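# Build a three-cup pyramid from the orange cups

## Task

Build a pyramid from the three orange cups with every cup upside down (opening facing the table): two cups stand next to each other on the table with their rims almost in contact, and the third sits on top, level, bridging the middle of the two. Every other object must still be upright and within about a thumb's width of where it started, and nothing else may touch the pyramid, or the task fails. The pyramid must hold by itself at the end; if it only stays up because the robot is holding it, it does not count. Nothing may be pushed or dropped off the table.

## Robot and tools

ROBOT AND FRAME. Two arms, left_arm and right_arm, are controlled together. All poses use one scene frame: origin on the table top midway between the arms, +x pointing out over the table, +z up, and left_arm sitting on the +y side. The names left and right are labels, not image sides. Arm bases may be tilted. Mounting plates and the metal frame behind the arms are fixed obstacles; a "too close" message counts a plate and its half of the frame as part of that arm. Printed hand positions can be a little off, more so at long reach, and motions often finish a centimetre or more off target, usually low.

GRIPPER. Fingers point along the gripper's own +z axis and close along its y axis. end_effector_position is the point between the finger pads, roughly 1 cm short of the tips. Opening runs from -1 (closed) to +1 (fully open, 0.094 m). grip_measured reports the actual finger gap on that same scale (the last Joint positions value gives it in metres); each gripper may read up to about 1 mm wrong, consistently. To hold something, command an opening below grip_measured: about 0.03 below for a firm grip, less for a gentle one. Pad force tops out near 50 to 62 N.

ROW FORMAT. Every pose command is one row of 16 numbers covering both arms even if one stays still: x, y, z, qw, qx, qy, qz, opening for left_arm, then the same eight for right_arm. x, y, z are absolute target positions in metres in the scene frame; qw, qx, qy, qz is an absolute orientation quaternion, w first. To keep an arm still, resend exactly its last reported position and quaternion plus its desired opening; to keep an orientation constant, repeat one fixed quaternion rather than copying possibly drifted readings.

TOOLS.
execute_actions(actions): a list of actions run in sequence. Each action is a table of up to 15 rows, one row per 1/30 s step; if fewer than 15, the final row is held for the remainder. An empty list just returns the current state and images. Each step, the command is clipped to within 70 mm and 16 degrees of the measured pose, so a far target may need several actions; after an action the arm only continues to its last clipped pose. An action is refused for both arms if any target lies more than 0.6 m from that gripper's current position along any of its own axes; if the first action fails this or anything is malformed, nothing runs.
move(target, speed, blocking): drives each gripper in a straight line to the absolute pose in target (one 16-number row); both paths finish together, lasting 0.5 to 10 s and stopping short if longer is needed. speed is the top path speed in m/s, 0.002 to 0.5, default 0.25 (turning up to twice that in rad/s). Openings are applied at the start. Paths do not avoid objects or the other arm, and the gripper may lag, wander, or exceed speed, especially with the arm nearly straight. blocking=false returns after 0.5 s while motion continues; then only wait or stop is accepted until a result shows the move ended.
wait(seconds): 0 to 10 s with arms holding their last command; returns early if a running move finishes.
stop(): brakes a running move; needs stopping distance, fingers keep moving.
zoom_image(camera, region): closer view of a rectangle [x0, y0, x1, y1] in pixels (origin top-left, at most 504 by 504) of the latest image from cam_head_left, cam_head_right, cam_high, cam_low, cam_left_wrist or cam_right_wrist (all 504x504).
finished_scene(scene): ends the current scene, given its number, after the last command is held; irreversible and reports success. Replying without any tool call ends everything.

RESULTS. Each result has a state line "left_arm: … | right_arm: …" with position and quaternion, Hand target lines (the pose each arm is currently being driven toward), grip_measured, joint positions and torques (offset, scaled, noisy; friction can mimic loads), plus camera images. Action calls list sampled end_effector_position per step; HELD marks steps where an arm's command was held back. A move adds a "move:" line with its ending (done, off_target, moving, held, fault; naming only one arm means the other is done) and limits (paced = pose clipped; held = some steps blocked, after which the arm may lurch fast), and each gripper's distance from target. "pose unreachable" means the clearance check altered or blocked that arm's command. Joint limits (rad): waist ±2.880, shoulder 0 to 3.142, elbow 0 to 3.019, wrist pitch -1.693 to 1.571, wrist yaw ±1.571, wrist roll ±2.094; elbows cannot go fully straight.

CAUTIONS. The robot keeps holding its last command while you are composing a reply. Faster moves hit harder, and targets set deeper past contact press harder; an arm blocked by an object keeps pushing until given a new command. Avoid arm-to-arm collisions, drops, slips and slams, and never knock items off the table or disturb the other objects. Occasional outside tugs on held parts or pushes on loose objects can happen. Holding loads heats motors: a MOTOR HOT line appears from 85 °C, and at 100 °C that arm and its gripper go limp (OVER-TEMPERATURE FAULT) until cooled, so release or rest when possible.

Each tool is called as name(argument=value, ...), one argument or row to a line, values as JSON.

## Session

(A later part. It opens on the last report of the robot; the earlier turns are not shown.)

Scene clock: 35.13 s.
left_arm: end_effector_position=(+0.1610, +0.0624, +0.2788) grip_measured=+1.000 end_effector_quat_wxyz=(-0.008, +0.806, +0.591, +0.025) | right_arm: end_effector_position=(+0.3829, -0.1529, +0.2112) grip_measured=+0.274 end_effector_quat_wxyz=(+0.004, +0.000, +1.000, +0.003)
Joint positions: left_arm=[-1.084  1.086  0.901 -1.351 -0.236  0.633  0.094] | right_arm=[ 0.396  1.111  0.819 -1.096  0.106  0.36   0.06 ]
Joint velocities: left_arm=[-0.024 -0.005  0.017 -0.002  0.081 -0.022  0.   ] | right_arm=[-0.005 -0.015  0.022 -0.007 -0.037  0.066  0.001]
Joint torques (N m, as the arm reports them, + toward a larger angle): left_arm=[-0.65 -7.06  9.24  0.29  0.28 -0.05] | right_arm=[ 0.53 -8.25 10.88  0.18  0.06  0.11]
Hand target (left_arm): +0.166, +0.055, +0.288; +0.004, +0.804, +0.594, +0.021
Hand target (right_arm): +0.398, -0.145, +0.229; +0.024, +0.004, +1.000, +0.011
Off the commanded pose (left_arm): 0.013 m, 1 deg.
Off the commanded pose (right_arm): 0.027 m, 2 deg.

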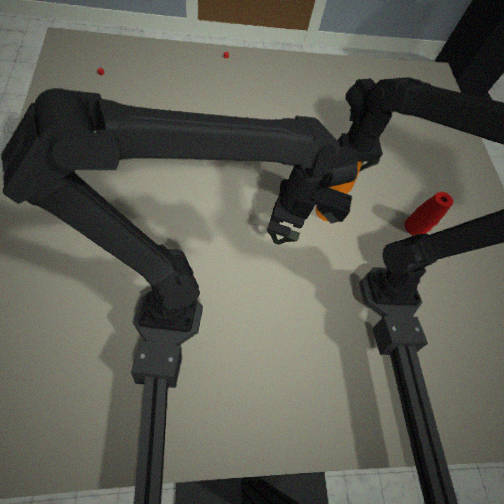

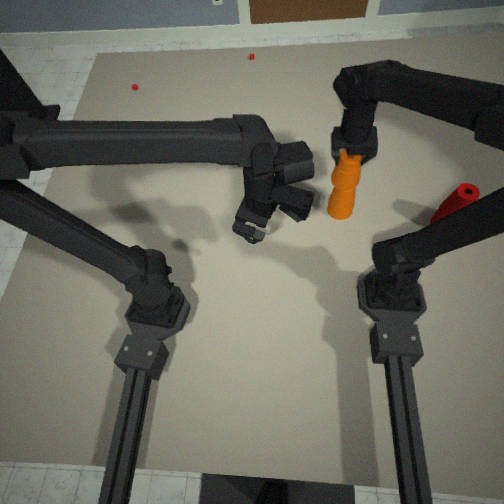

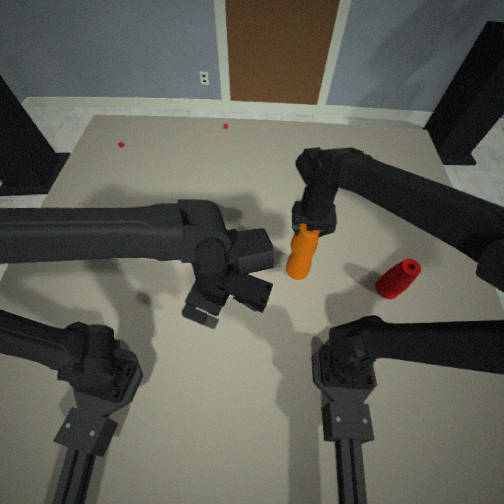

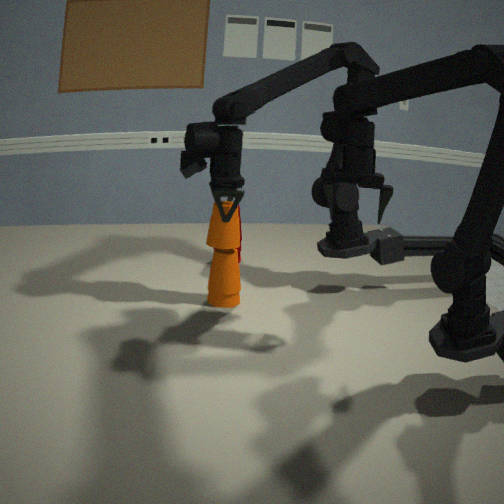

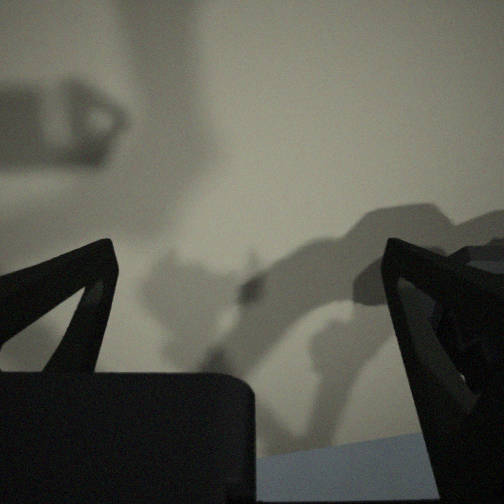

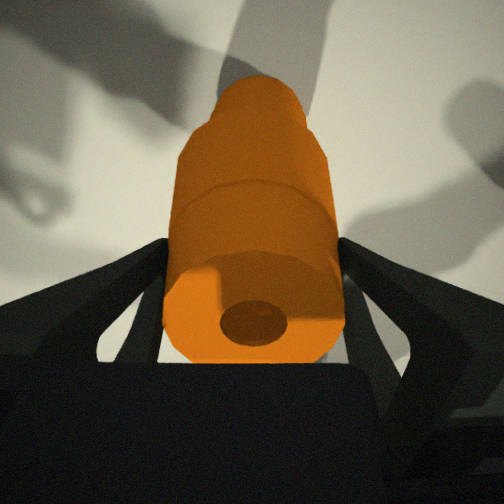

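execute_actions(
  actions=[
    [
[0.166,0.055,0.288,0.004,0.804,0.594,0.021,1,0.3945,-0.1462,0.227,0.018,0.003,1,0.008,0.243],
[0.166,0.055,0.288,0.004,0.804,0.594,0.021,1,0.3885,-0.1483,0.223,0.013,0.0015,1,0.0055,0.243],
[0.166,0.055,0.288,0.004,0.804,0.594,0.021,1,0.3815,-0.1505,0.220,0.008,0,1,0.003,0.243],
[0.166,0.055,0.288,0.004,0.804,0.594,0.021,1,0.376,-0.151,0.220,0.008,0,1,0.003,0.243],
[0.166,0.055,0.288,0.004,0.804,0.594,0.021,1,0.369,-0.1515,0.220,0.008,0,1,0.003,0.243],
[0.166,0.055,0.288,0.004,0.804,0.594,0.021,1,0.361,-0.152,0.220,0.008,0,1,0.003,0.243],
[0.166,0.055,0.288,0.004,0.804,0.594,0.021,1,0.352,-0.1525,0.220,0.008,0,1,0.003,0.243],
[0.166,0.055,0.288,0.004,0.804,0.594,0.021,1,0.343,-0.153,0.220,0.008,0,1,0.003,0.243],
[0.166,0.055,0.288,0.004,0.804,0.594,0.021,1,0.334,-0.1535,0.220,0.008,0,1,0.003,0.243],
[0.166,0.055,0.288,0.004,0.804,0.594,0.021,1,0.325,-0.154,0.220,0.008,0,1,0.003,0.243],
[0.166,0.055,0.288,0.004,0.804,0.594,0.021,1,0.317,-0.1545,0.219,0.008,0,1,0.003,0.243],
[0.166,0.055,0.288,0.004,0.804,0.594,0.021,1,0.310,-0.155,0.217,0.008,0,1,0.003,0.243],
[0.166,0.055,0.288,0.004,0.804,0.594,0.021,1,0.305,-0.1555,0.214,0.008,0,1,0.003,0.243],
[0.166,0.055,0.288,0.004,0.804,0.594,0.021,1,0.3015,-0.156,0.210,0.008,0,1,0.003,0.243],
[0.166,0.055,0.288,0.004,0.804,0.594,0.021,1,0.2995,-0.1565,0.205,0.007,0,1,0.003,0.243]
],
    [
[0.166,0.055,0.288,0.004,0.804,0.594,0.021,1,0.299,-0.157,0.199,0.006,0,1,0.003,0.243],
[0.166,0.055,0.288,0.004,0.804,0.594,0.021,1,0.299,-0.1575,0.192,0.005,0,1,0.002,0.243],
[0.166,0.055,0.288,0.004,0.804,0.594,0.021,1,0.299,-0.158,0.185,0.004,0,1,0.002,0.243],
[0.166,0.055,0.288,0.004,0.804,0.594,0.021,1,0.299,-0.1585,0.177,0.003,0,1,0.002,0.243],
[0.166,0.055,0.288,0.004,0.804,0.594,0.021,1,0.299,-0.1585,0.169,0.003,0,1,0.002,0.243],
[0.166,0.055,0.288,0.004,0.804,0.594,0.021,1,0.299,-0.1585,0.161,0.003,0,1,0.002,0.243],
[0.166,0.055,0.288,0.004,0.804,0.594,0.021,1,0.299,-0.1585,0.153,0.003,0,1,0.002,0.243],
[0.166,0.055,0.288,0.004,0.804,0.594,0.021,1,0.299,-0.1585,0.145,0.003,0,1,0.002,0.243],
[0.166,0.055,0.288,0.004,0.804,0.594,0.021,1,0.299,-0.1585,0.137,0.003,0,1,0.002,0.243],
[0.166,0.055,0.288,0.004,0.804,0.594,0.021,1,0.299,-0.1585,0.129,0.003,0,1,0.002,0.243],
[0.166,0.055,0.288,0.004,0.804,0.594,0.021,1,0.299,-0.1585,0.122,0.003,0,1,0.002,0.243],
[0.166,0.055,0.288,0.004,0.804,0.594,0.021,1,0.299,-0.1585,0.116,0.003,0,1,0.002,0.243],
[0.166,0.055,0.288,0.004,0.804,0.594,0.021,1,0.299,-0.1585,0.111,0.003,0,1,0.002,0.243],
[0.166,0.055,0.288,0.004,0.804,0.594,0.021,1,0.299,-0.1585,0.107,0.003,0,1,0.002,0.243],
[0.166,0.055,0.288,0.004,0.804,0.594,0.021,1,0.299,-0.1585,0.104,0.003,0,1,0.002,0.243]
],
  ],
)

Scene clock: 39.87 s.
left_arm: end_effector_position=(+0.1610, +0.0624, +0.2788) grip_measured=+1.000 end_effector_quat_wxyz=(-0.008, +0.806, +0.591, +0.025) | right_arm: end_effector_position=(+0.2909, -0.1591, +0.1156) grip_measured=+0.274 end_effector_quat_wxyz=(-0.005, +0.000, +1.000, -0.002)
Joint positions: left_arm=[-1.084  1.086  0.901 -1.351 -0.236  0.633  0.094] | right_arm=[ 0.469  1.076  0.473 -0.813  0.12   0.434  0.06 ]
Joint velocities: left_arm=[-0.005 -0.005  0.012 -0.007  0.022  0.022  0.   ] | right_arm=[-0.093  0.552 -0.154  0.642 -0.022 -0.11  -0.   ]
Joint torques (N m, as the arm reports them, + toward a larger angle): left_arm=[-0.45 -6.41  9.42  0.39  0.24 -0.06] | right_arm=[-0.96 -5.42  5.78  0.76 -0.11 -0.27]
Hand target (left_arm): +0.166, +0.055, +0.288; +0.004, +0.804, +0.594, +0.021
Hand target (right_arm): +0.297, -0.159, +0.107; +0.003, +0.000, +1.000, +0.002
Off the commanded pose (left_arm): 0.013 m, 1 deg.
Off the commanded pose (right_arm): 0.014 m, 1 deg.
Step readings (end_effector_position; steps 1 to 15: 1st action; 16 to 30: 2nd action):
0: left_arm (+0.1610, +0.0624, +0.2788) | right_arm (+0.3828, -0.1529, +0.2112)
1: left_arm (+0.1610, +0.0624, +0.2788) | right_arm (+0.3826, -0.1531, +0.2112)
2: left_arm (+0.1610, +0.0624, +0.2788) | right_arm (+0.3822, -0.1533, +0.2112)
4: left_arm (+0.1610, +0.0624, +0.2788) | right_arm (+0.3812, -0.1540, +0.2113)
8: left_arm (+0.1610, +0.0624, +0.2788) | right_arm (+0.3673, -0.1553, +0.2108)
15: left_arm (+0.1610, +0.0624, +0.2788) | right_arm (+0.3093, -0.1589, +0.2099)
16: left_arm (+0.1610, +0.0624, +0.2788) | right_arm (+0.3046, -0.1592, +0.2087)
17: left_arm (+0.1610, +0.0624, +0.2788) | right_arm (+0.3013, -0.1595, +0.2062)
19: left_arm (+0.1610, +0.0624, +0.2788) | right_arm (+0.2982, -0.1597, +0.1973)
23: left_arm (+0.1610, +0.0624, +0.2788) | right_arm (+0.2948, -0.1580, +0.1693)
30: end_effector_position above

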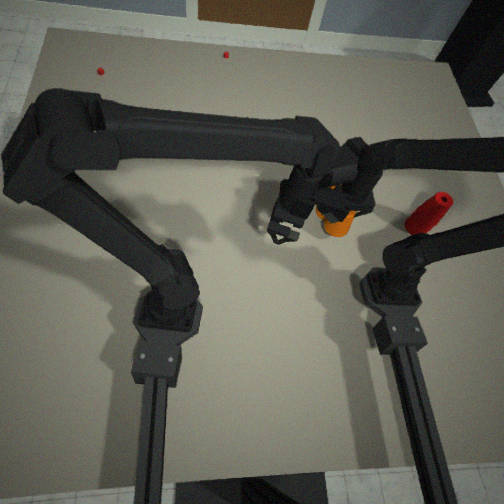

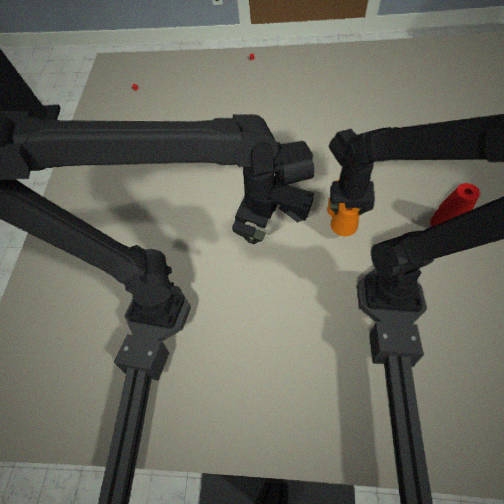

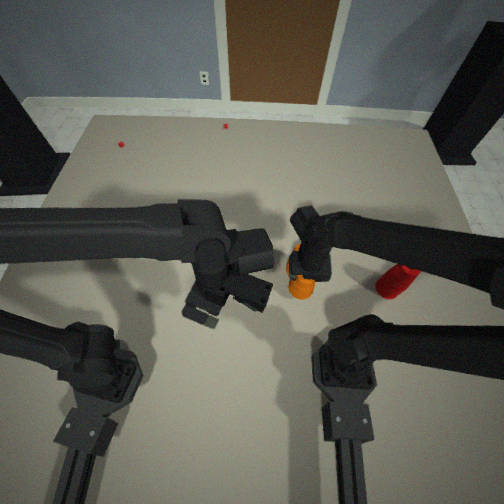

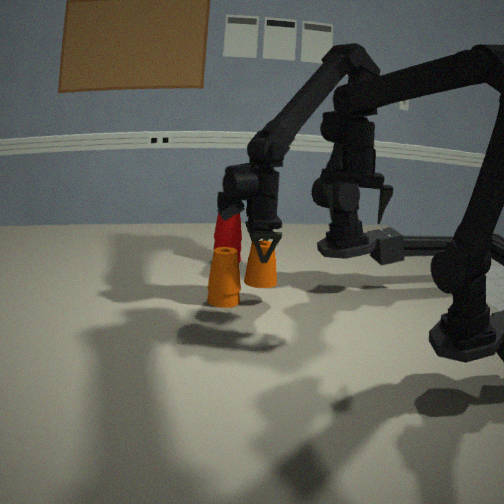

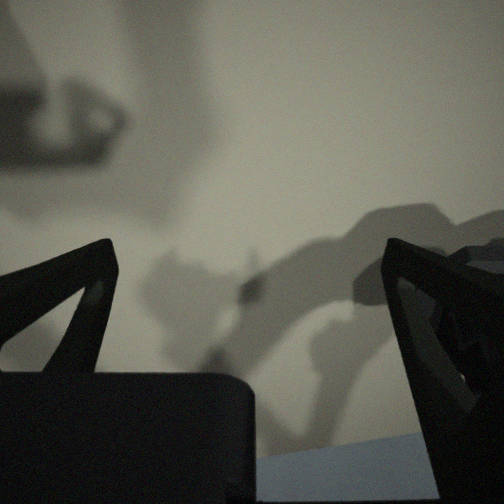

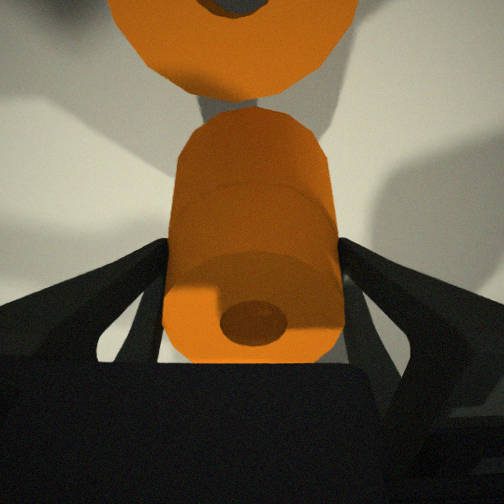

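execute_actions(
  actions=[],
)

zoom_image(
  camera="cam_low",
  region=[180, 190, 310, 320],
)

Scene clock: 40.63 s.
left_arm: end_effector_position=(+0.1610, +0.0624, +0.2788) grip_measured=+1.000 end_effector_quat_wxyz=(-0.008, +0.806, +0.591, +0.025) | right_arm: end_effector_position=(+0.2921, -0.1584, +0.1047) grip_measured=+0.274 end_effector_quat_wxyz=(-0.006, +0.000, +1.000, -0.003)
Joint positions: left_arm=[-1.084  1.086  0.901 -1.351 -0.236  0.633  0.094] | right_arm=[ 0.464  1.116  0.465 -0.767  0.119  0.43   0.06 ]
Joint velocities: left_arm=[-0.015  0.005 -0.007 -0.002  0.051  0.037  0.   ] | right_arm=[ 0.015  0.005 -0.012 -0.022 -0.037 -0.066  0.   ]
Joint torques (N m, as the arm reports them, + toward a larger angle): left_arm=[-0.82 -6.44  9.09  0.4   0.24 -0.05] | right_arm=[-1.06 -6.4   5.34  0.93 -0.09 -0.27]
Hand target (left_arm): +0.166, +0.055, +0.288; +0.004, +0.804, +0.594, +0.021
Hand target (right_arm): +0.297, -0.159, +0.107; +0.003, +0.000, +1.000, +0.002
Off the commanded pose (left_arm): 0.013 m, 1 deg.
Off the commanded pose (right_arm): 0.007 m, 1 deg.

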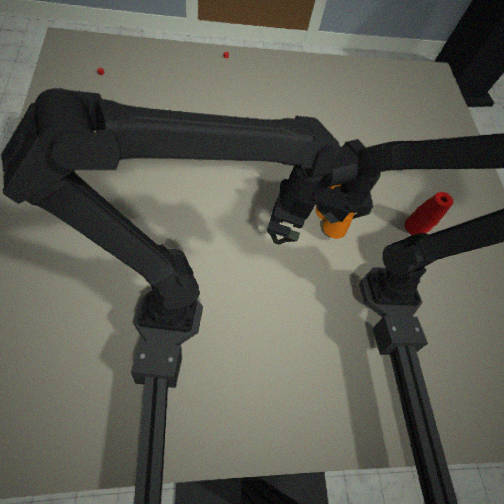

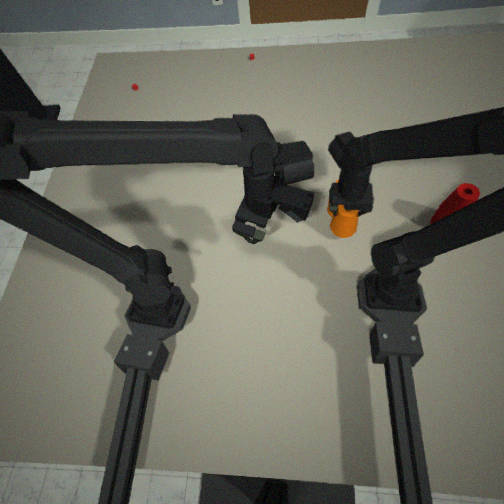

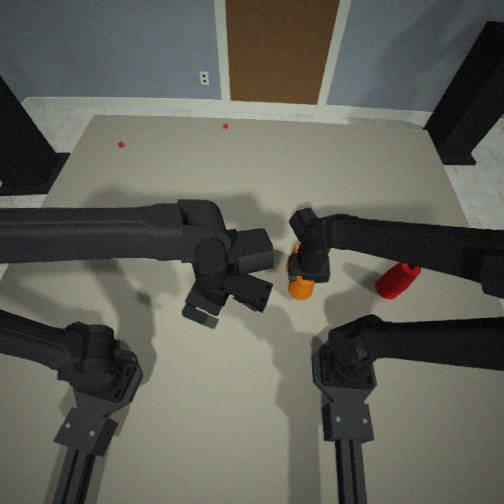

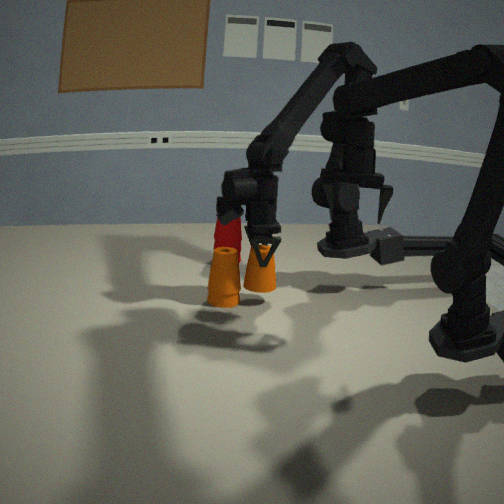

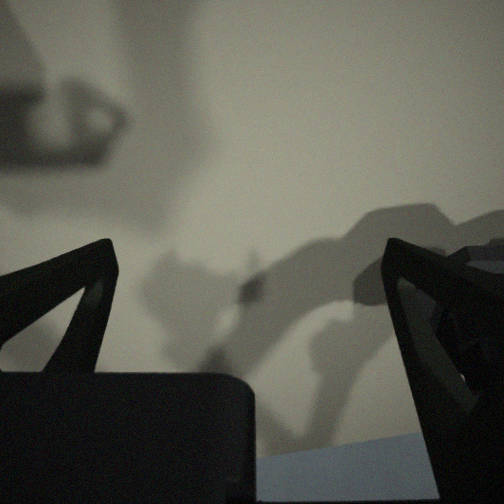

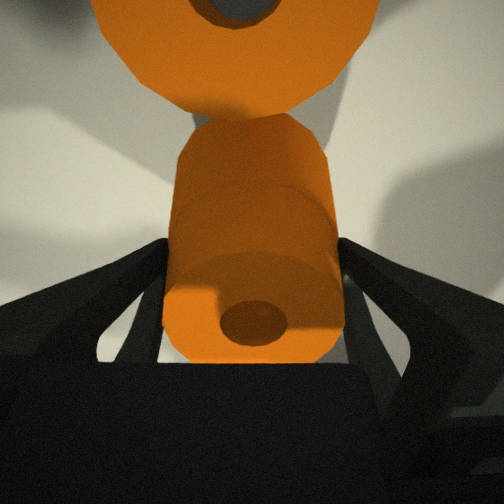

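Region (180, 190, 310, 320) of cam_low's 504x504 image, scaled by 3.877, with more detail than that image has.

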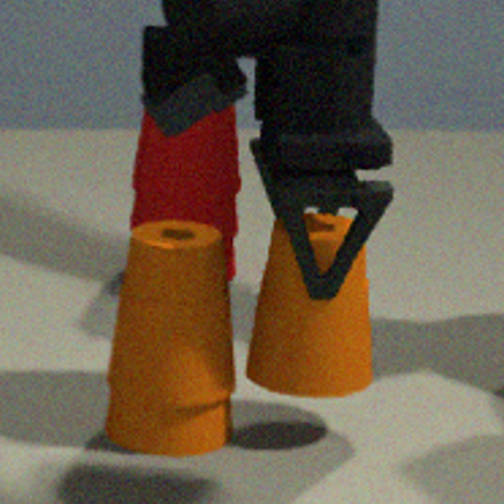

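execute_actions(
  actions=[
    [
[0.166,0.055,0.288,0.004,0.804,0.594,0.021,1,0.2994,-0.1583,0.1015,0.003,0,1,0.002,0.243],
[0.166,0.055,0.288,0.004,0.804,0.594,0.021,1,0.2999,-0.1580,0.0985,0.003,0,1,0.002,0.243],
[0.166,0.055,0.288,0.004,0.804,0.594,0.021,1,0.3004,-0.1577,0.0950,0.003,0,1,0.002,0.243],
[0.166,0.055,0.288,0.004,0.804,0.594,0.021,1,0.3009,-0.1574,0.0915,0.003,0,1,0.002,0.243],
[0.166,0.055,0.288,0.004,0.804,0.594,0.021,1,0.3014,-0.1571,0.0882,0.003,0,1,0.002,0.243],
[0.166,0.055,0.288,0.004,0.804,0.594,0.021,1,0.3019,-0.1568,0.0852,0.003,0,1,0.002,0.243],
[0.166,0.055,0.288,0.004,0.804,0.594,0.021,1,0.3023,-0.1565,0.0826,0.003,0,1,0.002,0.243],
[0.166,0.055,0.288,0.004,0.804,0.594,0.021,1,0.3027,-0.1563,0.0804,0.003,0,1,0.002,0.243],
[0.166,0.055,0.288,0.004,0.804,0.594,0.021,1,0.3030,-0.1561,0.0786,0.003,0,1,0.002,0.243],
[0.166,0.055,0.288,0.004,0.804,0.594,0.021,1,0.3032,-0.1560,0.0772,0.003,0,1,0.002,0.243],
[0.166,0.055,0.288,0.004,0.804,0.594,0.021,1,0.3033,-0.1560,0.0762,0.003,0,1,0.002,0.243],
[0.166,0.055,0.288,0.004,0.804,0.594,0.021,1,0.3033,-0.1560,0.0755,0.003,0,1,0.002,0.243],
[0.166,0.055,0.288,0.004,0.804,0.594,0.021,1,0.3033,-0.1560,0.0750,0.003,0,1,0.002,0.243]
],
  ],
)

zoom_image(
  camera="cam_low",
  region=[180, 190, 310, 320],
)

Scene clock: 43.60 s.
left_arm: end_effector_position=(+0.1610, +0.0624, +0.2788) grip_measured=+1.000 end_effector_quat_wxyz=(-0.008, +0.806, +0.591, +0.025) | right_arm: end_effector_position=(+0.3004, -0.1537, +0.0764) grip_measured=+0.274 end_effector_quat_wxyz=(-0.002, +0.001, +1.000, -0.000)
Joint positions: left_arm=[-1.084  1.086  0.901 -1.351 -0.236  0.633  0.094] | right_arm=[ 0.453  1.23   0.453 -0.63   0.118  0.419  0.06 ]
Joint velocities: left_arm=[ 0.005 -0.015 -0.007  0.007  0.007 -0.081  0.   ] | right_arm=[-0.015  0.054 -0.002  0.042 -0.022  0.037  0.   ]
Joint torques (N m, as the arm reports them, + toward a larger angle): left_arm=[-0.39 -6.01  9.34  0.48  0.2  -0.1 ] | right_arm=[-1.06 -6.66  4.5   0.99 -0.11 -0.28]
Hand target (left_arm): +0.166, +0.055, +0.288; +0.004, +0.804, +0.594, +0.021
Hand target (right_arm): +0.303, -0.156, +0.075; +0.003, +0.000, +1.000, +0.002
Off the commanded pose (left_arm): 0.013 m, 1 deg.
Off the commanded pose (right_arm): 0.004 m, 1 deg.
Step readings (end_effector_position):
0: left_arm (+0.1610, +0.0624, +0.2788) | right_arm (+0.2921, -0.1584, +0.1047)
1: left_arm (+0.1610, +0.0624, +0.2788) | right_arm (+0.2927, -0.1582, +0.1046)
2: left_arm (+0.1610, +0.0624, +0.2788) | right_arm (+0.2942, -0.1574, +0.1043)
4: left_arm (+0.1610, +0.0624, +0.2788) | right_arm (+0.2985, -0.1555, +0.1022)
8: left_arm (+0.1610, +0.0624, +0.2788) | right_arm (+0.3035, -0.1530, +0.0917)
15: end_effector_position above

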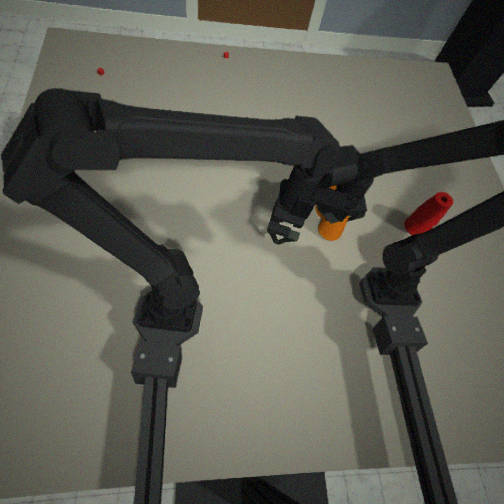

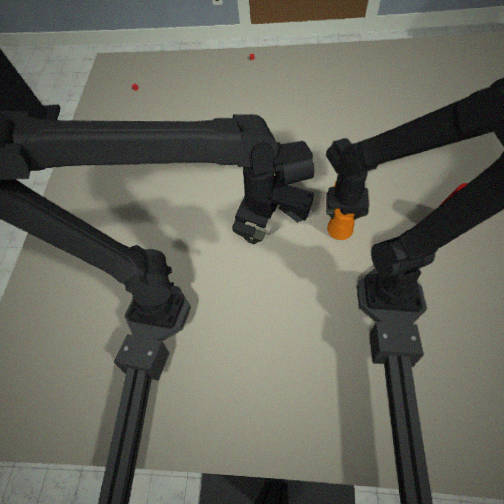

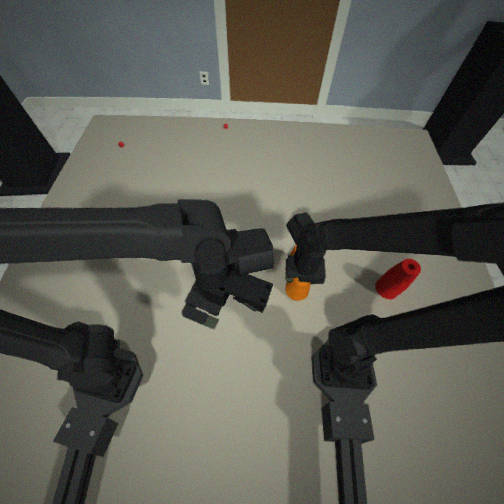

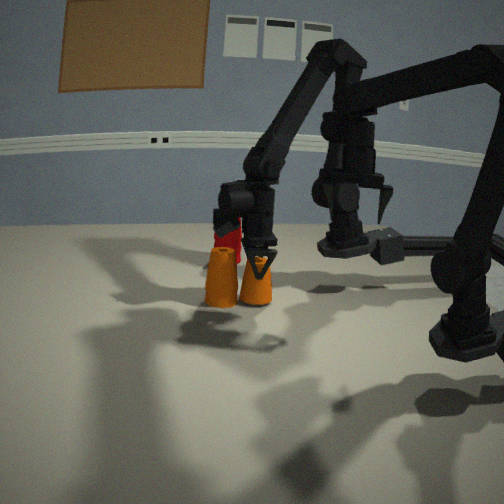

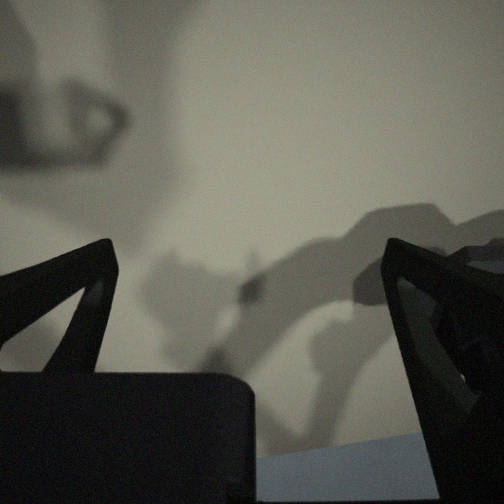

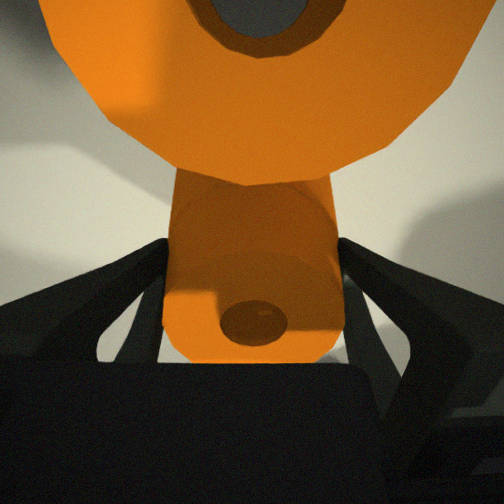

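Region (180, 190, 310, 320) of cam_low's 504x504 image, scaled by 3.877, with more detail than that image has.

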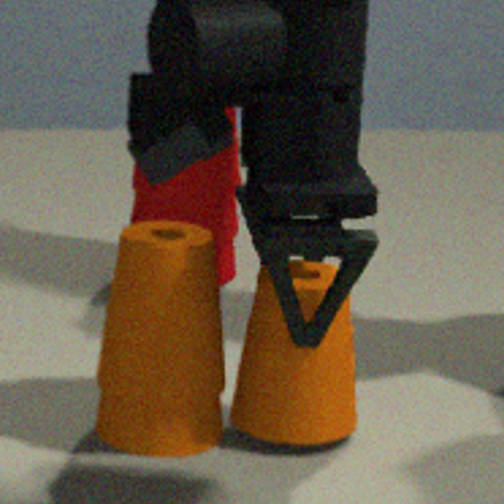

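execute_actions(
  actions=[],
)

zoom_image(
  camera="cam_low",
  region=[198, 270, 282, 315],
)

Scene clock: 44.57 s.
left_arm: end_effector_position=(+0.1610, +0.0624, +0.2788) grip_measured=+1.000 end_effector_quat_wxyz=(-0.008, +0.806, +0.591, +0.025) | right_arm: end_effector_position=(+0.3012, -0.1534, +0.0762) grip_measured=+0.274 end_effector_quat_wxyz=(+0.000, +0.001, +1.000, +0.000)
Joint positions: left_arm=[-1.084  1.086  0.901 -1.351 -0.236  0.633  0.094] | right_arm=[ 0.453  1.231  0.453 -0.626  0.118  0.417  0.06 ]
Joint velocities: left_arm=[-0.015 -0.005  0.002 -0.012  0.037 -0.007  0.   ] | right_arm=[-0.005 -0.005  0.007 -0.002 -0.066 -0.037 -0.   ]
Joint torques (N m, as the arm reports them, + toward a larger angle): left_arm=[-1.06 -6.33  9.23  0.43  0.25 -0.06] | right_arm=[-0.98 -6.42  4.43  0.93 -0.11 -0.27]
Hand target (left_arm): +0.166, +0.055, +0.288; +0.004, +0.804, +0.594, +0.021
Hand target (right_arm): +0.303, -0.156, +0.075; +0.003, +0.000, +1.000, +0.002
Off the commanded pose (left_arm): 0.013 m, 1 deg.
Off the commanded pose (right_arm): 0.004 m, 0 deg.

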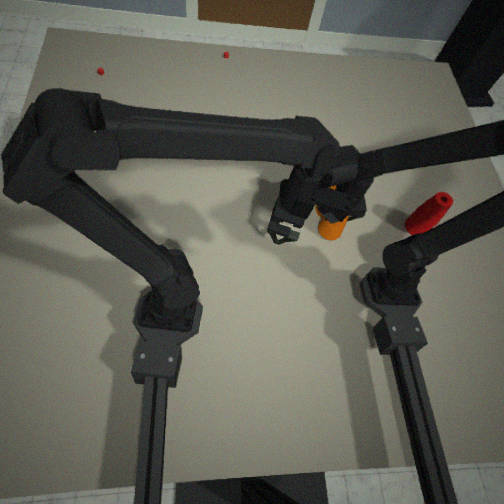

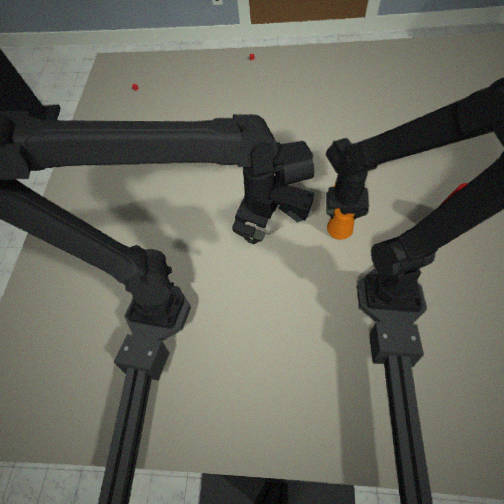

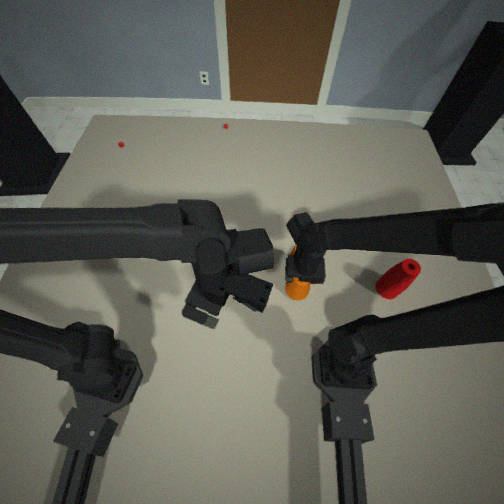

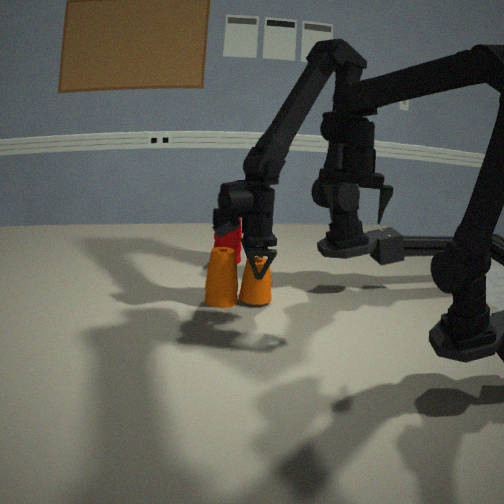

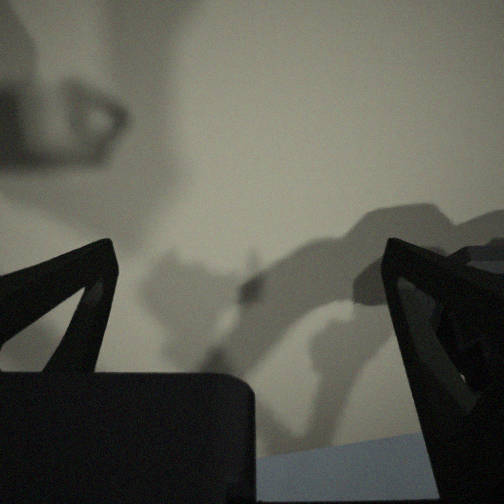

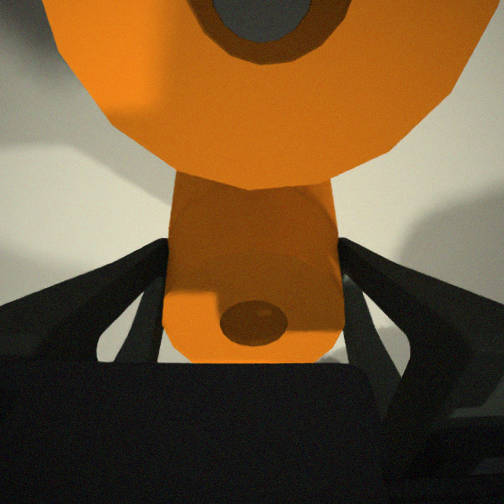

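Region (198, 270, 282, 315) of cam_low's 504x504 image, scaled by 6.000, with more detail than that image has; it fills the top 270 rows of this view, and the rest is white.

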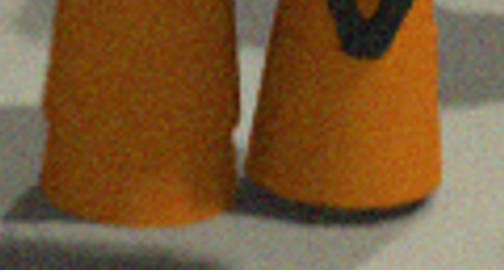

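execute_actions(
  actions=[
    [
[0.166,0.055,0.288,0.004,0.804,0.594,0.021,1,0.3038,-0.1561,0.0742,0.003,0,1,0.002,0.243],
[0.166,0.055,0.288,0.004,0.804,0.594,0.021,1,0.3043,-0.1562,0.0733,0.003,0,1,0.002,0.243],
[0.166,0.055,0.288,0.004,0.804,0.594,0.021,1,0.3048,-0.1563,0.0724,0.003,0,1,0.002,0.243],
[0.166,0.055,0.288,0.004,0.804,0.594,0.021,1,0.3053,-0.1564,0.0715,0.003,0,1,0.002,0.243],
[0.166,0.055,0.288,0.004,0.804,0.594,0.021,1,0.3058,-0.1565,0.0707,0.003,0,1,0.002,0.243],
[0.166,0.055,0.288,0.004,0.804,0.594,0.021,1,0.3063,-0.1565,0.0700,0.003,0,1,0.002,0.243],
[0.166,0.055,0.288,0.004,0.804,0.594,0.021,1,0.3063,-0.1565,0.0700,0.003,0,1,0.002,0.243],
[0.166,0.055,0.288,0.004,0.804,0.594,0.021,1,0.3063,-0.1565,0.0700,0.003,0,1,0.002,0.243],
[0.166,0.055,0.288,0.004,0.804,0.594,0.021,1,0.3063,-0.1565,0.0700,0.003,0,1,0.002,0.25],
[0.166,0.055,0.288,0.004,0.804,0.594,0.021,1,0.3063,-0.1565,0.0700,0.003,0,1,0.002,0.265],
[0.166,0.055,0.288,0.004,0.804,0.594,0.021,1,0.3105,-0.1544,0.0718,0.0067,0.0006,1,0.0038,0.285],
[0.166,0.055,0.288,0.004,0.804,0.594,0.021,1,0.3147,-0.1524,0.0736,0.0104,0.0012,1,0.0056,0.315],
[0.166,0.055,0.288,0.004,0.804,0.594,0.021,1,0.3189,-0.1503,0.0754,0.0142,0.0018,1,0.0074,0.38],
[0.166,0.055,0.288,0.004,0.804,0.594,0.021,1,0.3231,-0.1483,0.0772,0.0179,0.0024,1,0.0093,0.5],
[0.166,0.055,0.288,0.004,0.804,0.594,0.021,1,0.3273,-0.1462,0.0790,0.0216,0.003,1,0.0111,1]
],
  ],
)

Scene clock: 48.93 s.
left_arm: end_effector_position=(+0.1610, +0.0624, +0.2788) grip_measured=+1.000 end_effector_quat_wxyz=(-0.008, +0.806, +0.591, +0.025) | right_arm: end_effector_position=(+0.3035, -0.1543, +0.0716) grip_measured=+0.623 end_effector_quat_wxyz=(+0.001, +0.002, +1.000, +0.001)
Joint positions: left_arm=[-1.084  1.086  0.901 -1.351 -0.236  0.633  0.094] | right_arm=[ 0.443  1.25   0.453 -0.604  0.115  0.41   0.076]
Joint velocities: left_arm=[-0.015  0.015  0.002 -0.002 -0.037  0.007  0.   ] | right_arm=[-0.005 -0.015 -0.002  0.012 -0.037 -0.022  0.422]
Joint torques (N m, as the arm reports them, + toward a larger angle): left_arm=[-0.54 -5.76  9.32  0.61  0.28 -0.07] | right_arm=[-0.32 -6.27  7.67  0.91 -0.12 -0.13]
Hand target (left_arm): +0.166, +0.055, +0.288; +0.004, +0.804, +0.594, +0.021
Hand target (right_arm): +0.326, -0.146, +0.080; +0.021, +0.003, +1.000, +0.011
Off the commanded pose (left_arm): 0.013 m, 1 deg.
Off the commanded pose (right_arm): 0.026 m, 3 deg.
Step readings (end_effector_position):
0: left_arm (+0.1610, +0.0624, +0.2788) | right_arm (+0.3012, -0.1534, +0.0762)
1: left_arm (+0.1610, +0.0624, +0.2788) | right_arm (+0.3012, -0.1533, +0.0762)
2: left_arm (+0.1610, +0.0624, +0.2788) | right_arm (+0.3015, -0.1532, +0.0761)
4: left_arm (+0.1610, +0.0624, +0.2788) | right_arm (+0.3028, -0.1533, +0.0758)
8: left_arm (+0.1610, +0.0624, +0.2788) | right_arm (+0.3040, -0.1540, +0.0731)
15: end_effector_position above

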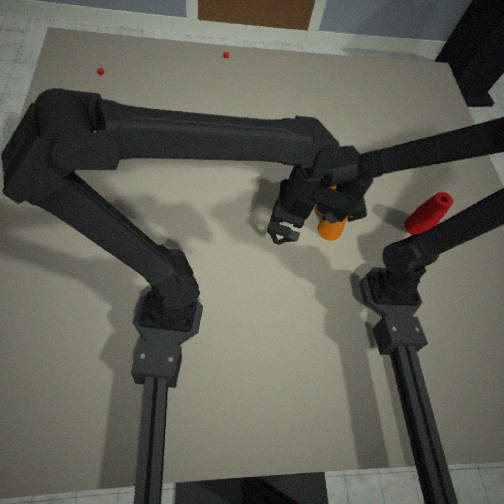

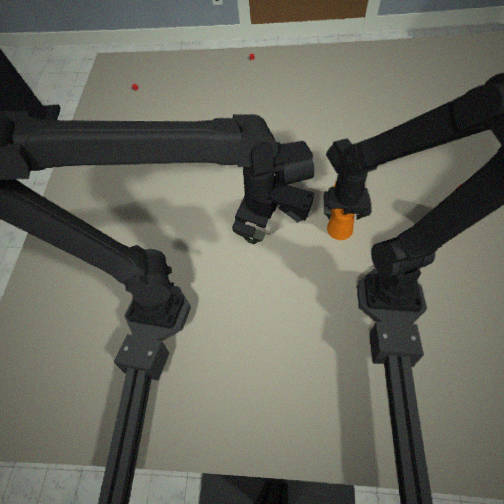

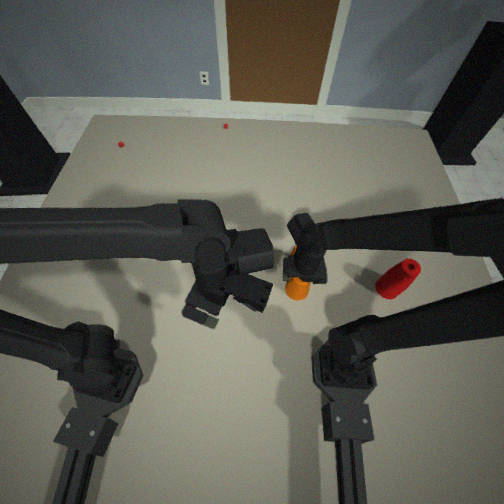

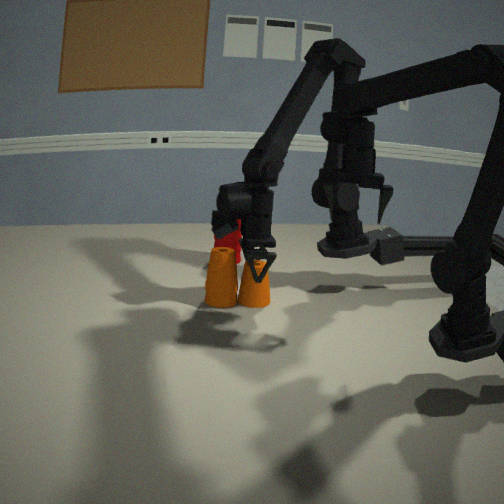

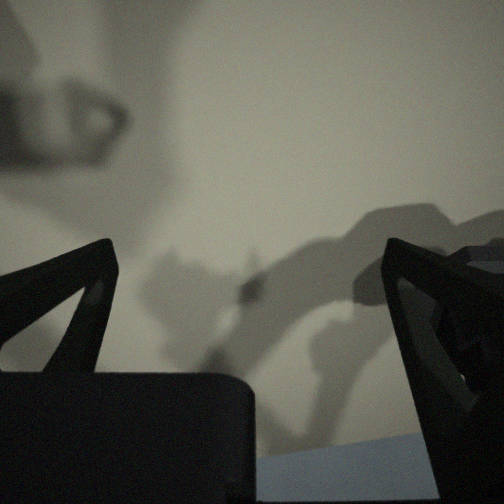

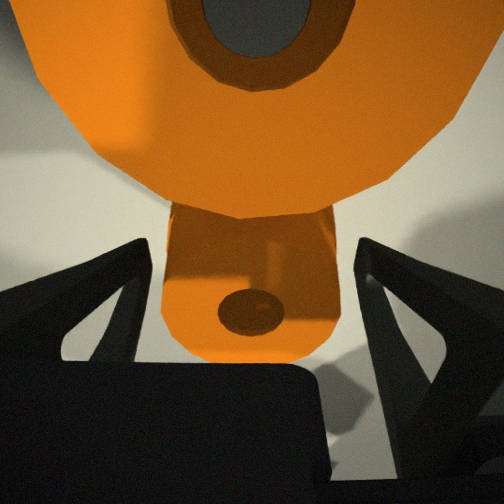

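execute_actions(
  actions=[],
)

Scene clock: 50.80 s.
left_arm: end_effector_position=(+0.1610, +0.0624, +0.2788) grip_measured=+1.000 end_effector_quat_wxyz=(-0.008, +0.806, +0.591, +0.025) | right_arm: end_effector_position=(+0.3035, -0.1543, +0.0716) grip_measured=+1.000 end_effector_quat_wxyz=(+0.001, +0.002, +1.000, +0.001)
Joint positions: left_arm=[-1.084  1.086  0.901 -1.351 -0.236  0.633  0.094] | right_arm=[ 0.443  1.25   0.453 -0.604  0.115  0.41   0.094]
Joint velocities: left_arm=[-0.005 -0.005 -0.002 -0.002 -0.007 -0.022  0.   ] | right_arm=[ 0.005 -0.005  0.002 -0.012 -0.081  0.037  0.   ]
Joint torques (N m, as the arm reports them, + toward a larger angle): left_arm=[-1.19 -6.04  9.24  0.41  0.24 -0.1 ] | right_arm=[-0.42 -6.23  7.7   0.93 -0.11 -0.16]
Hand target (left_arm): +0.166, +0.055, +0.288; +0.004, +0.804, +0.594, +0.021
Hand target (right_arm): +0.326, -0.146, +0.080; +0.021, +0.003, +1.000, +0.011
Off the commanded pose (left_arm): 0.013 m, 1 deg.
Off the commanded pose (right_arm): 0.026 m, 3 deg.

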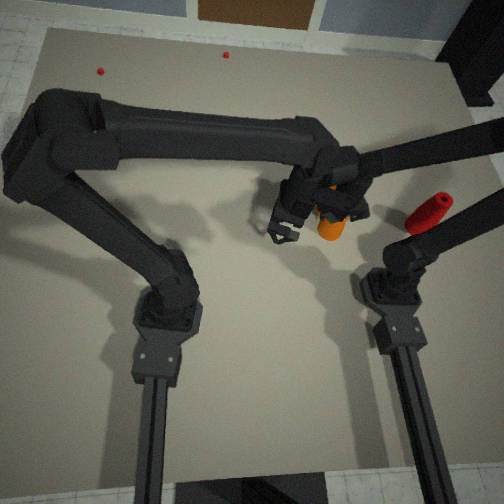

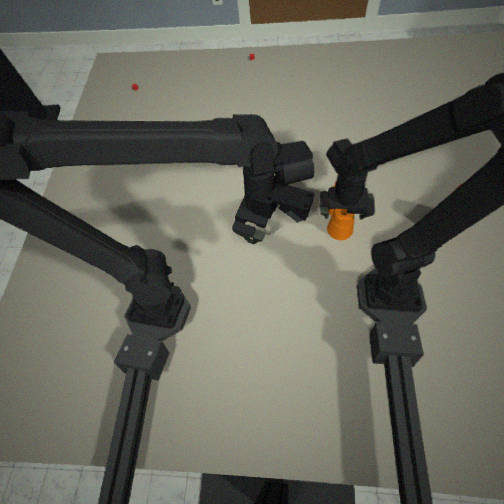

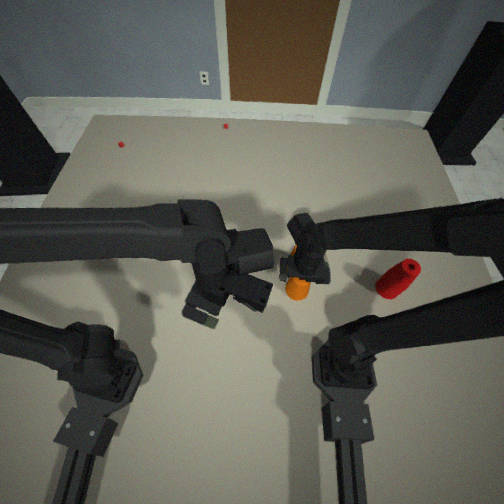

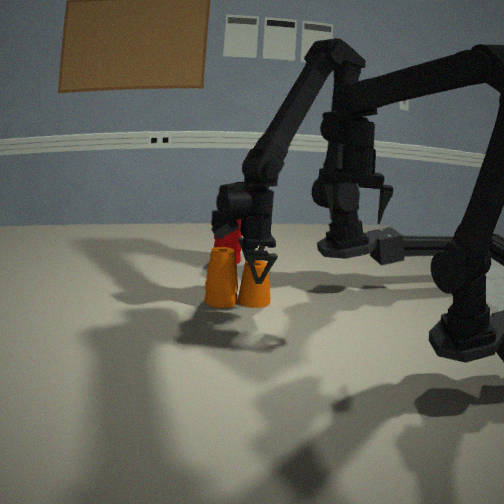

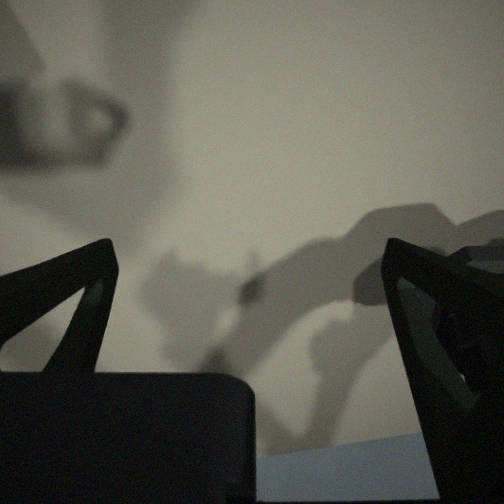

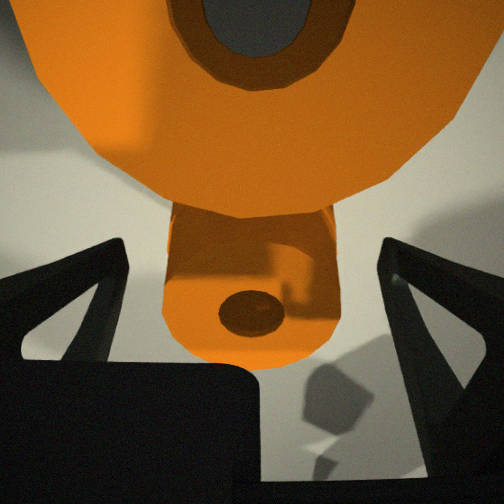

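zoom_image(
  camera="cam_low",
  region=[180, 170, 320, 320],
)

zoom_image(
  camera="cam_low",
  region=[198, 270, 282, 315],
)

Region (180, 170, 320, 320) of cam_low's 504x504 image, scaled by 3.360, with more detail than that image has; it fills the left 470 columns of this view, and the rest is white.

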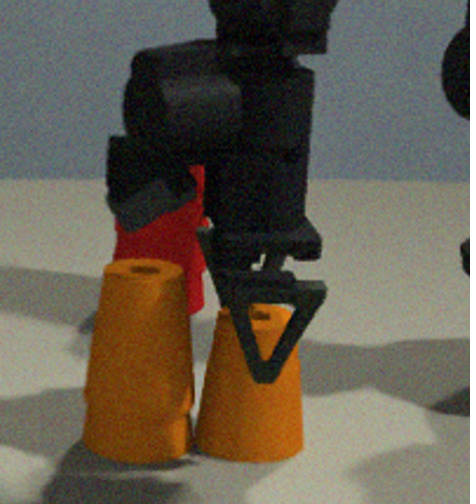

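Region (198, 270, 282, 315) of cam_low's 504x504 image, scaled by 6.000, with more detail than that image has; it fills the top 270 rows of this view, and the rest is white.

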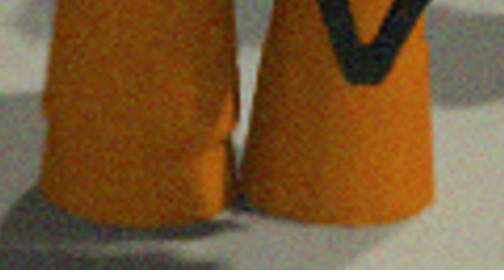

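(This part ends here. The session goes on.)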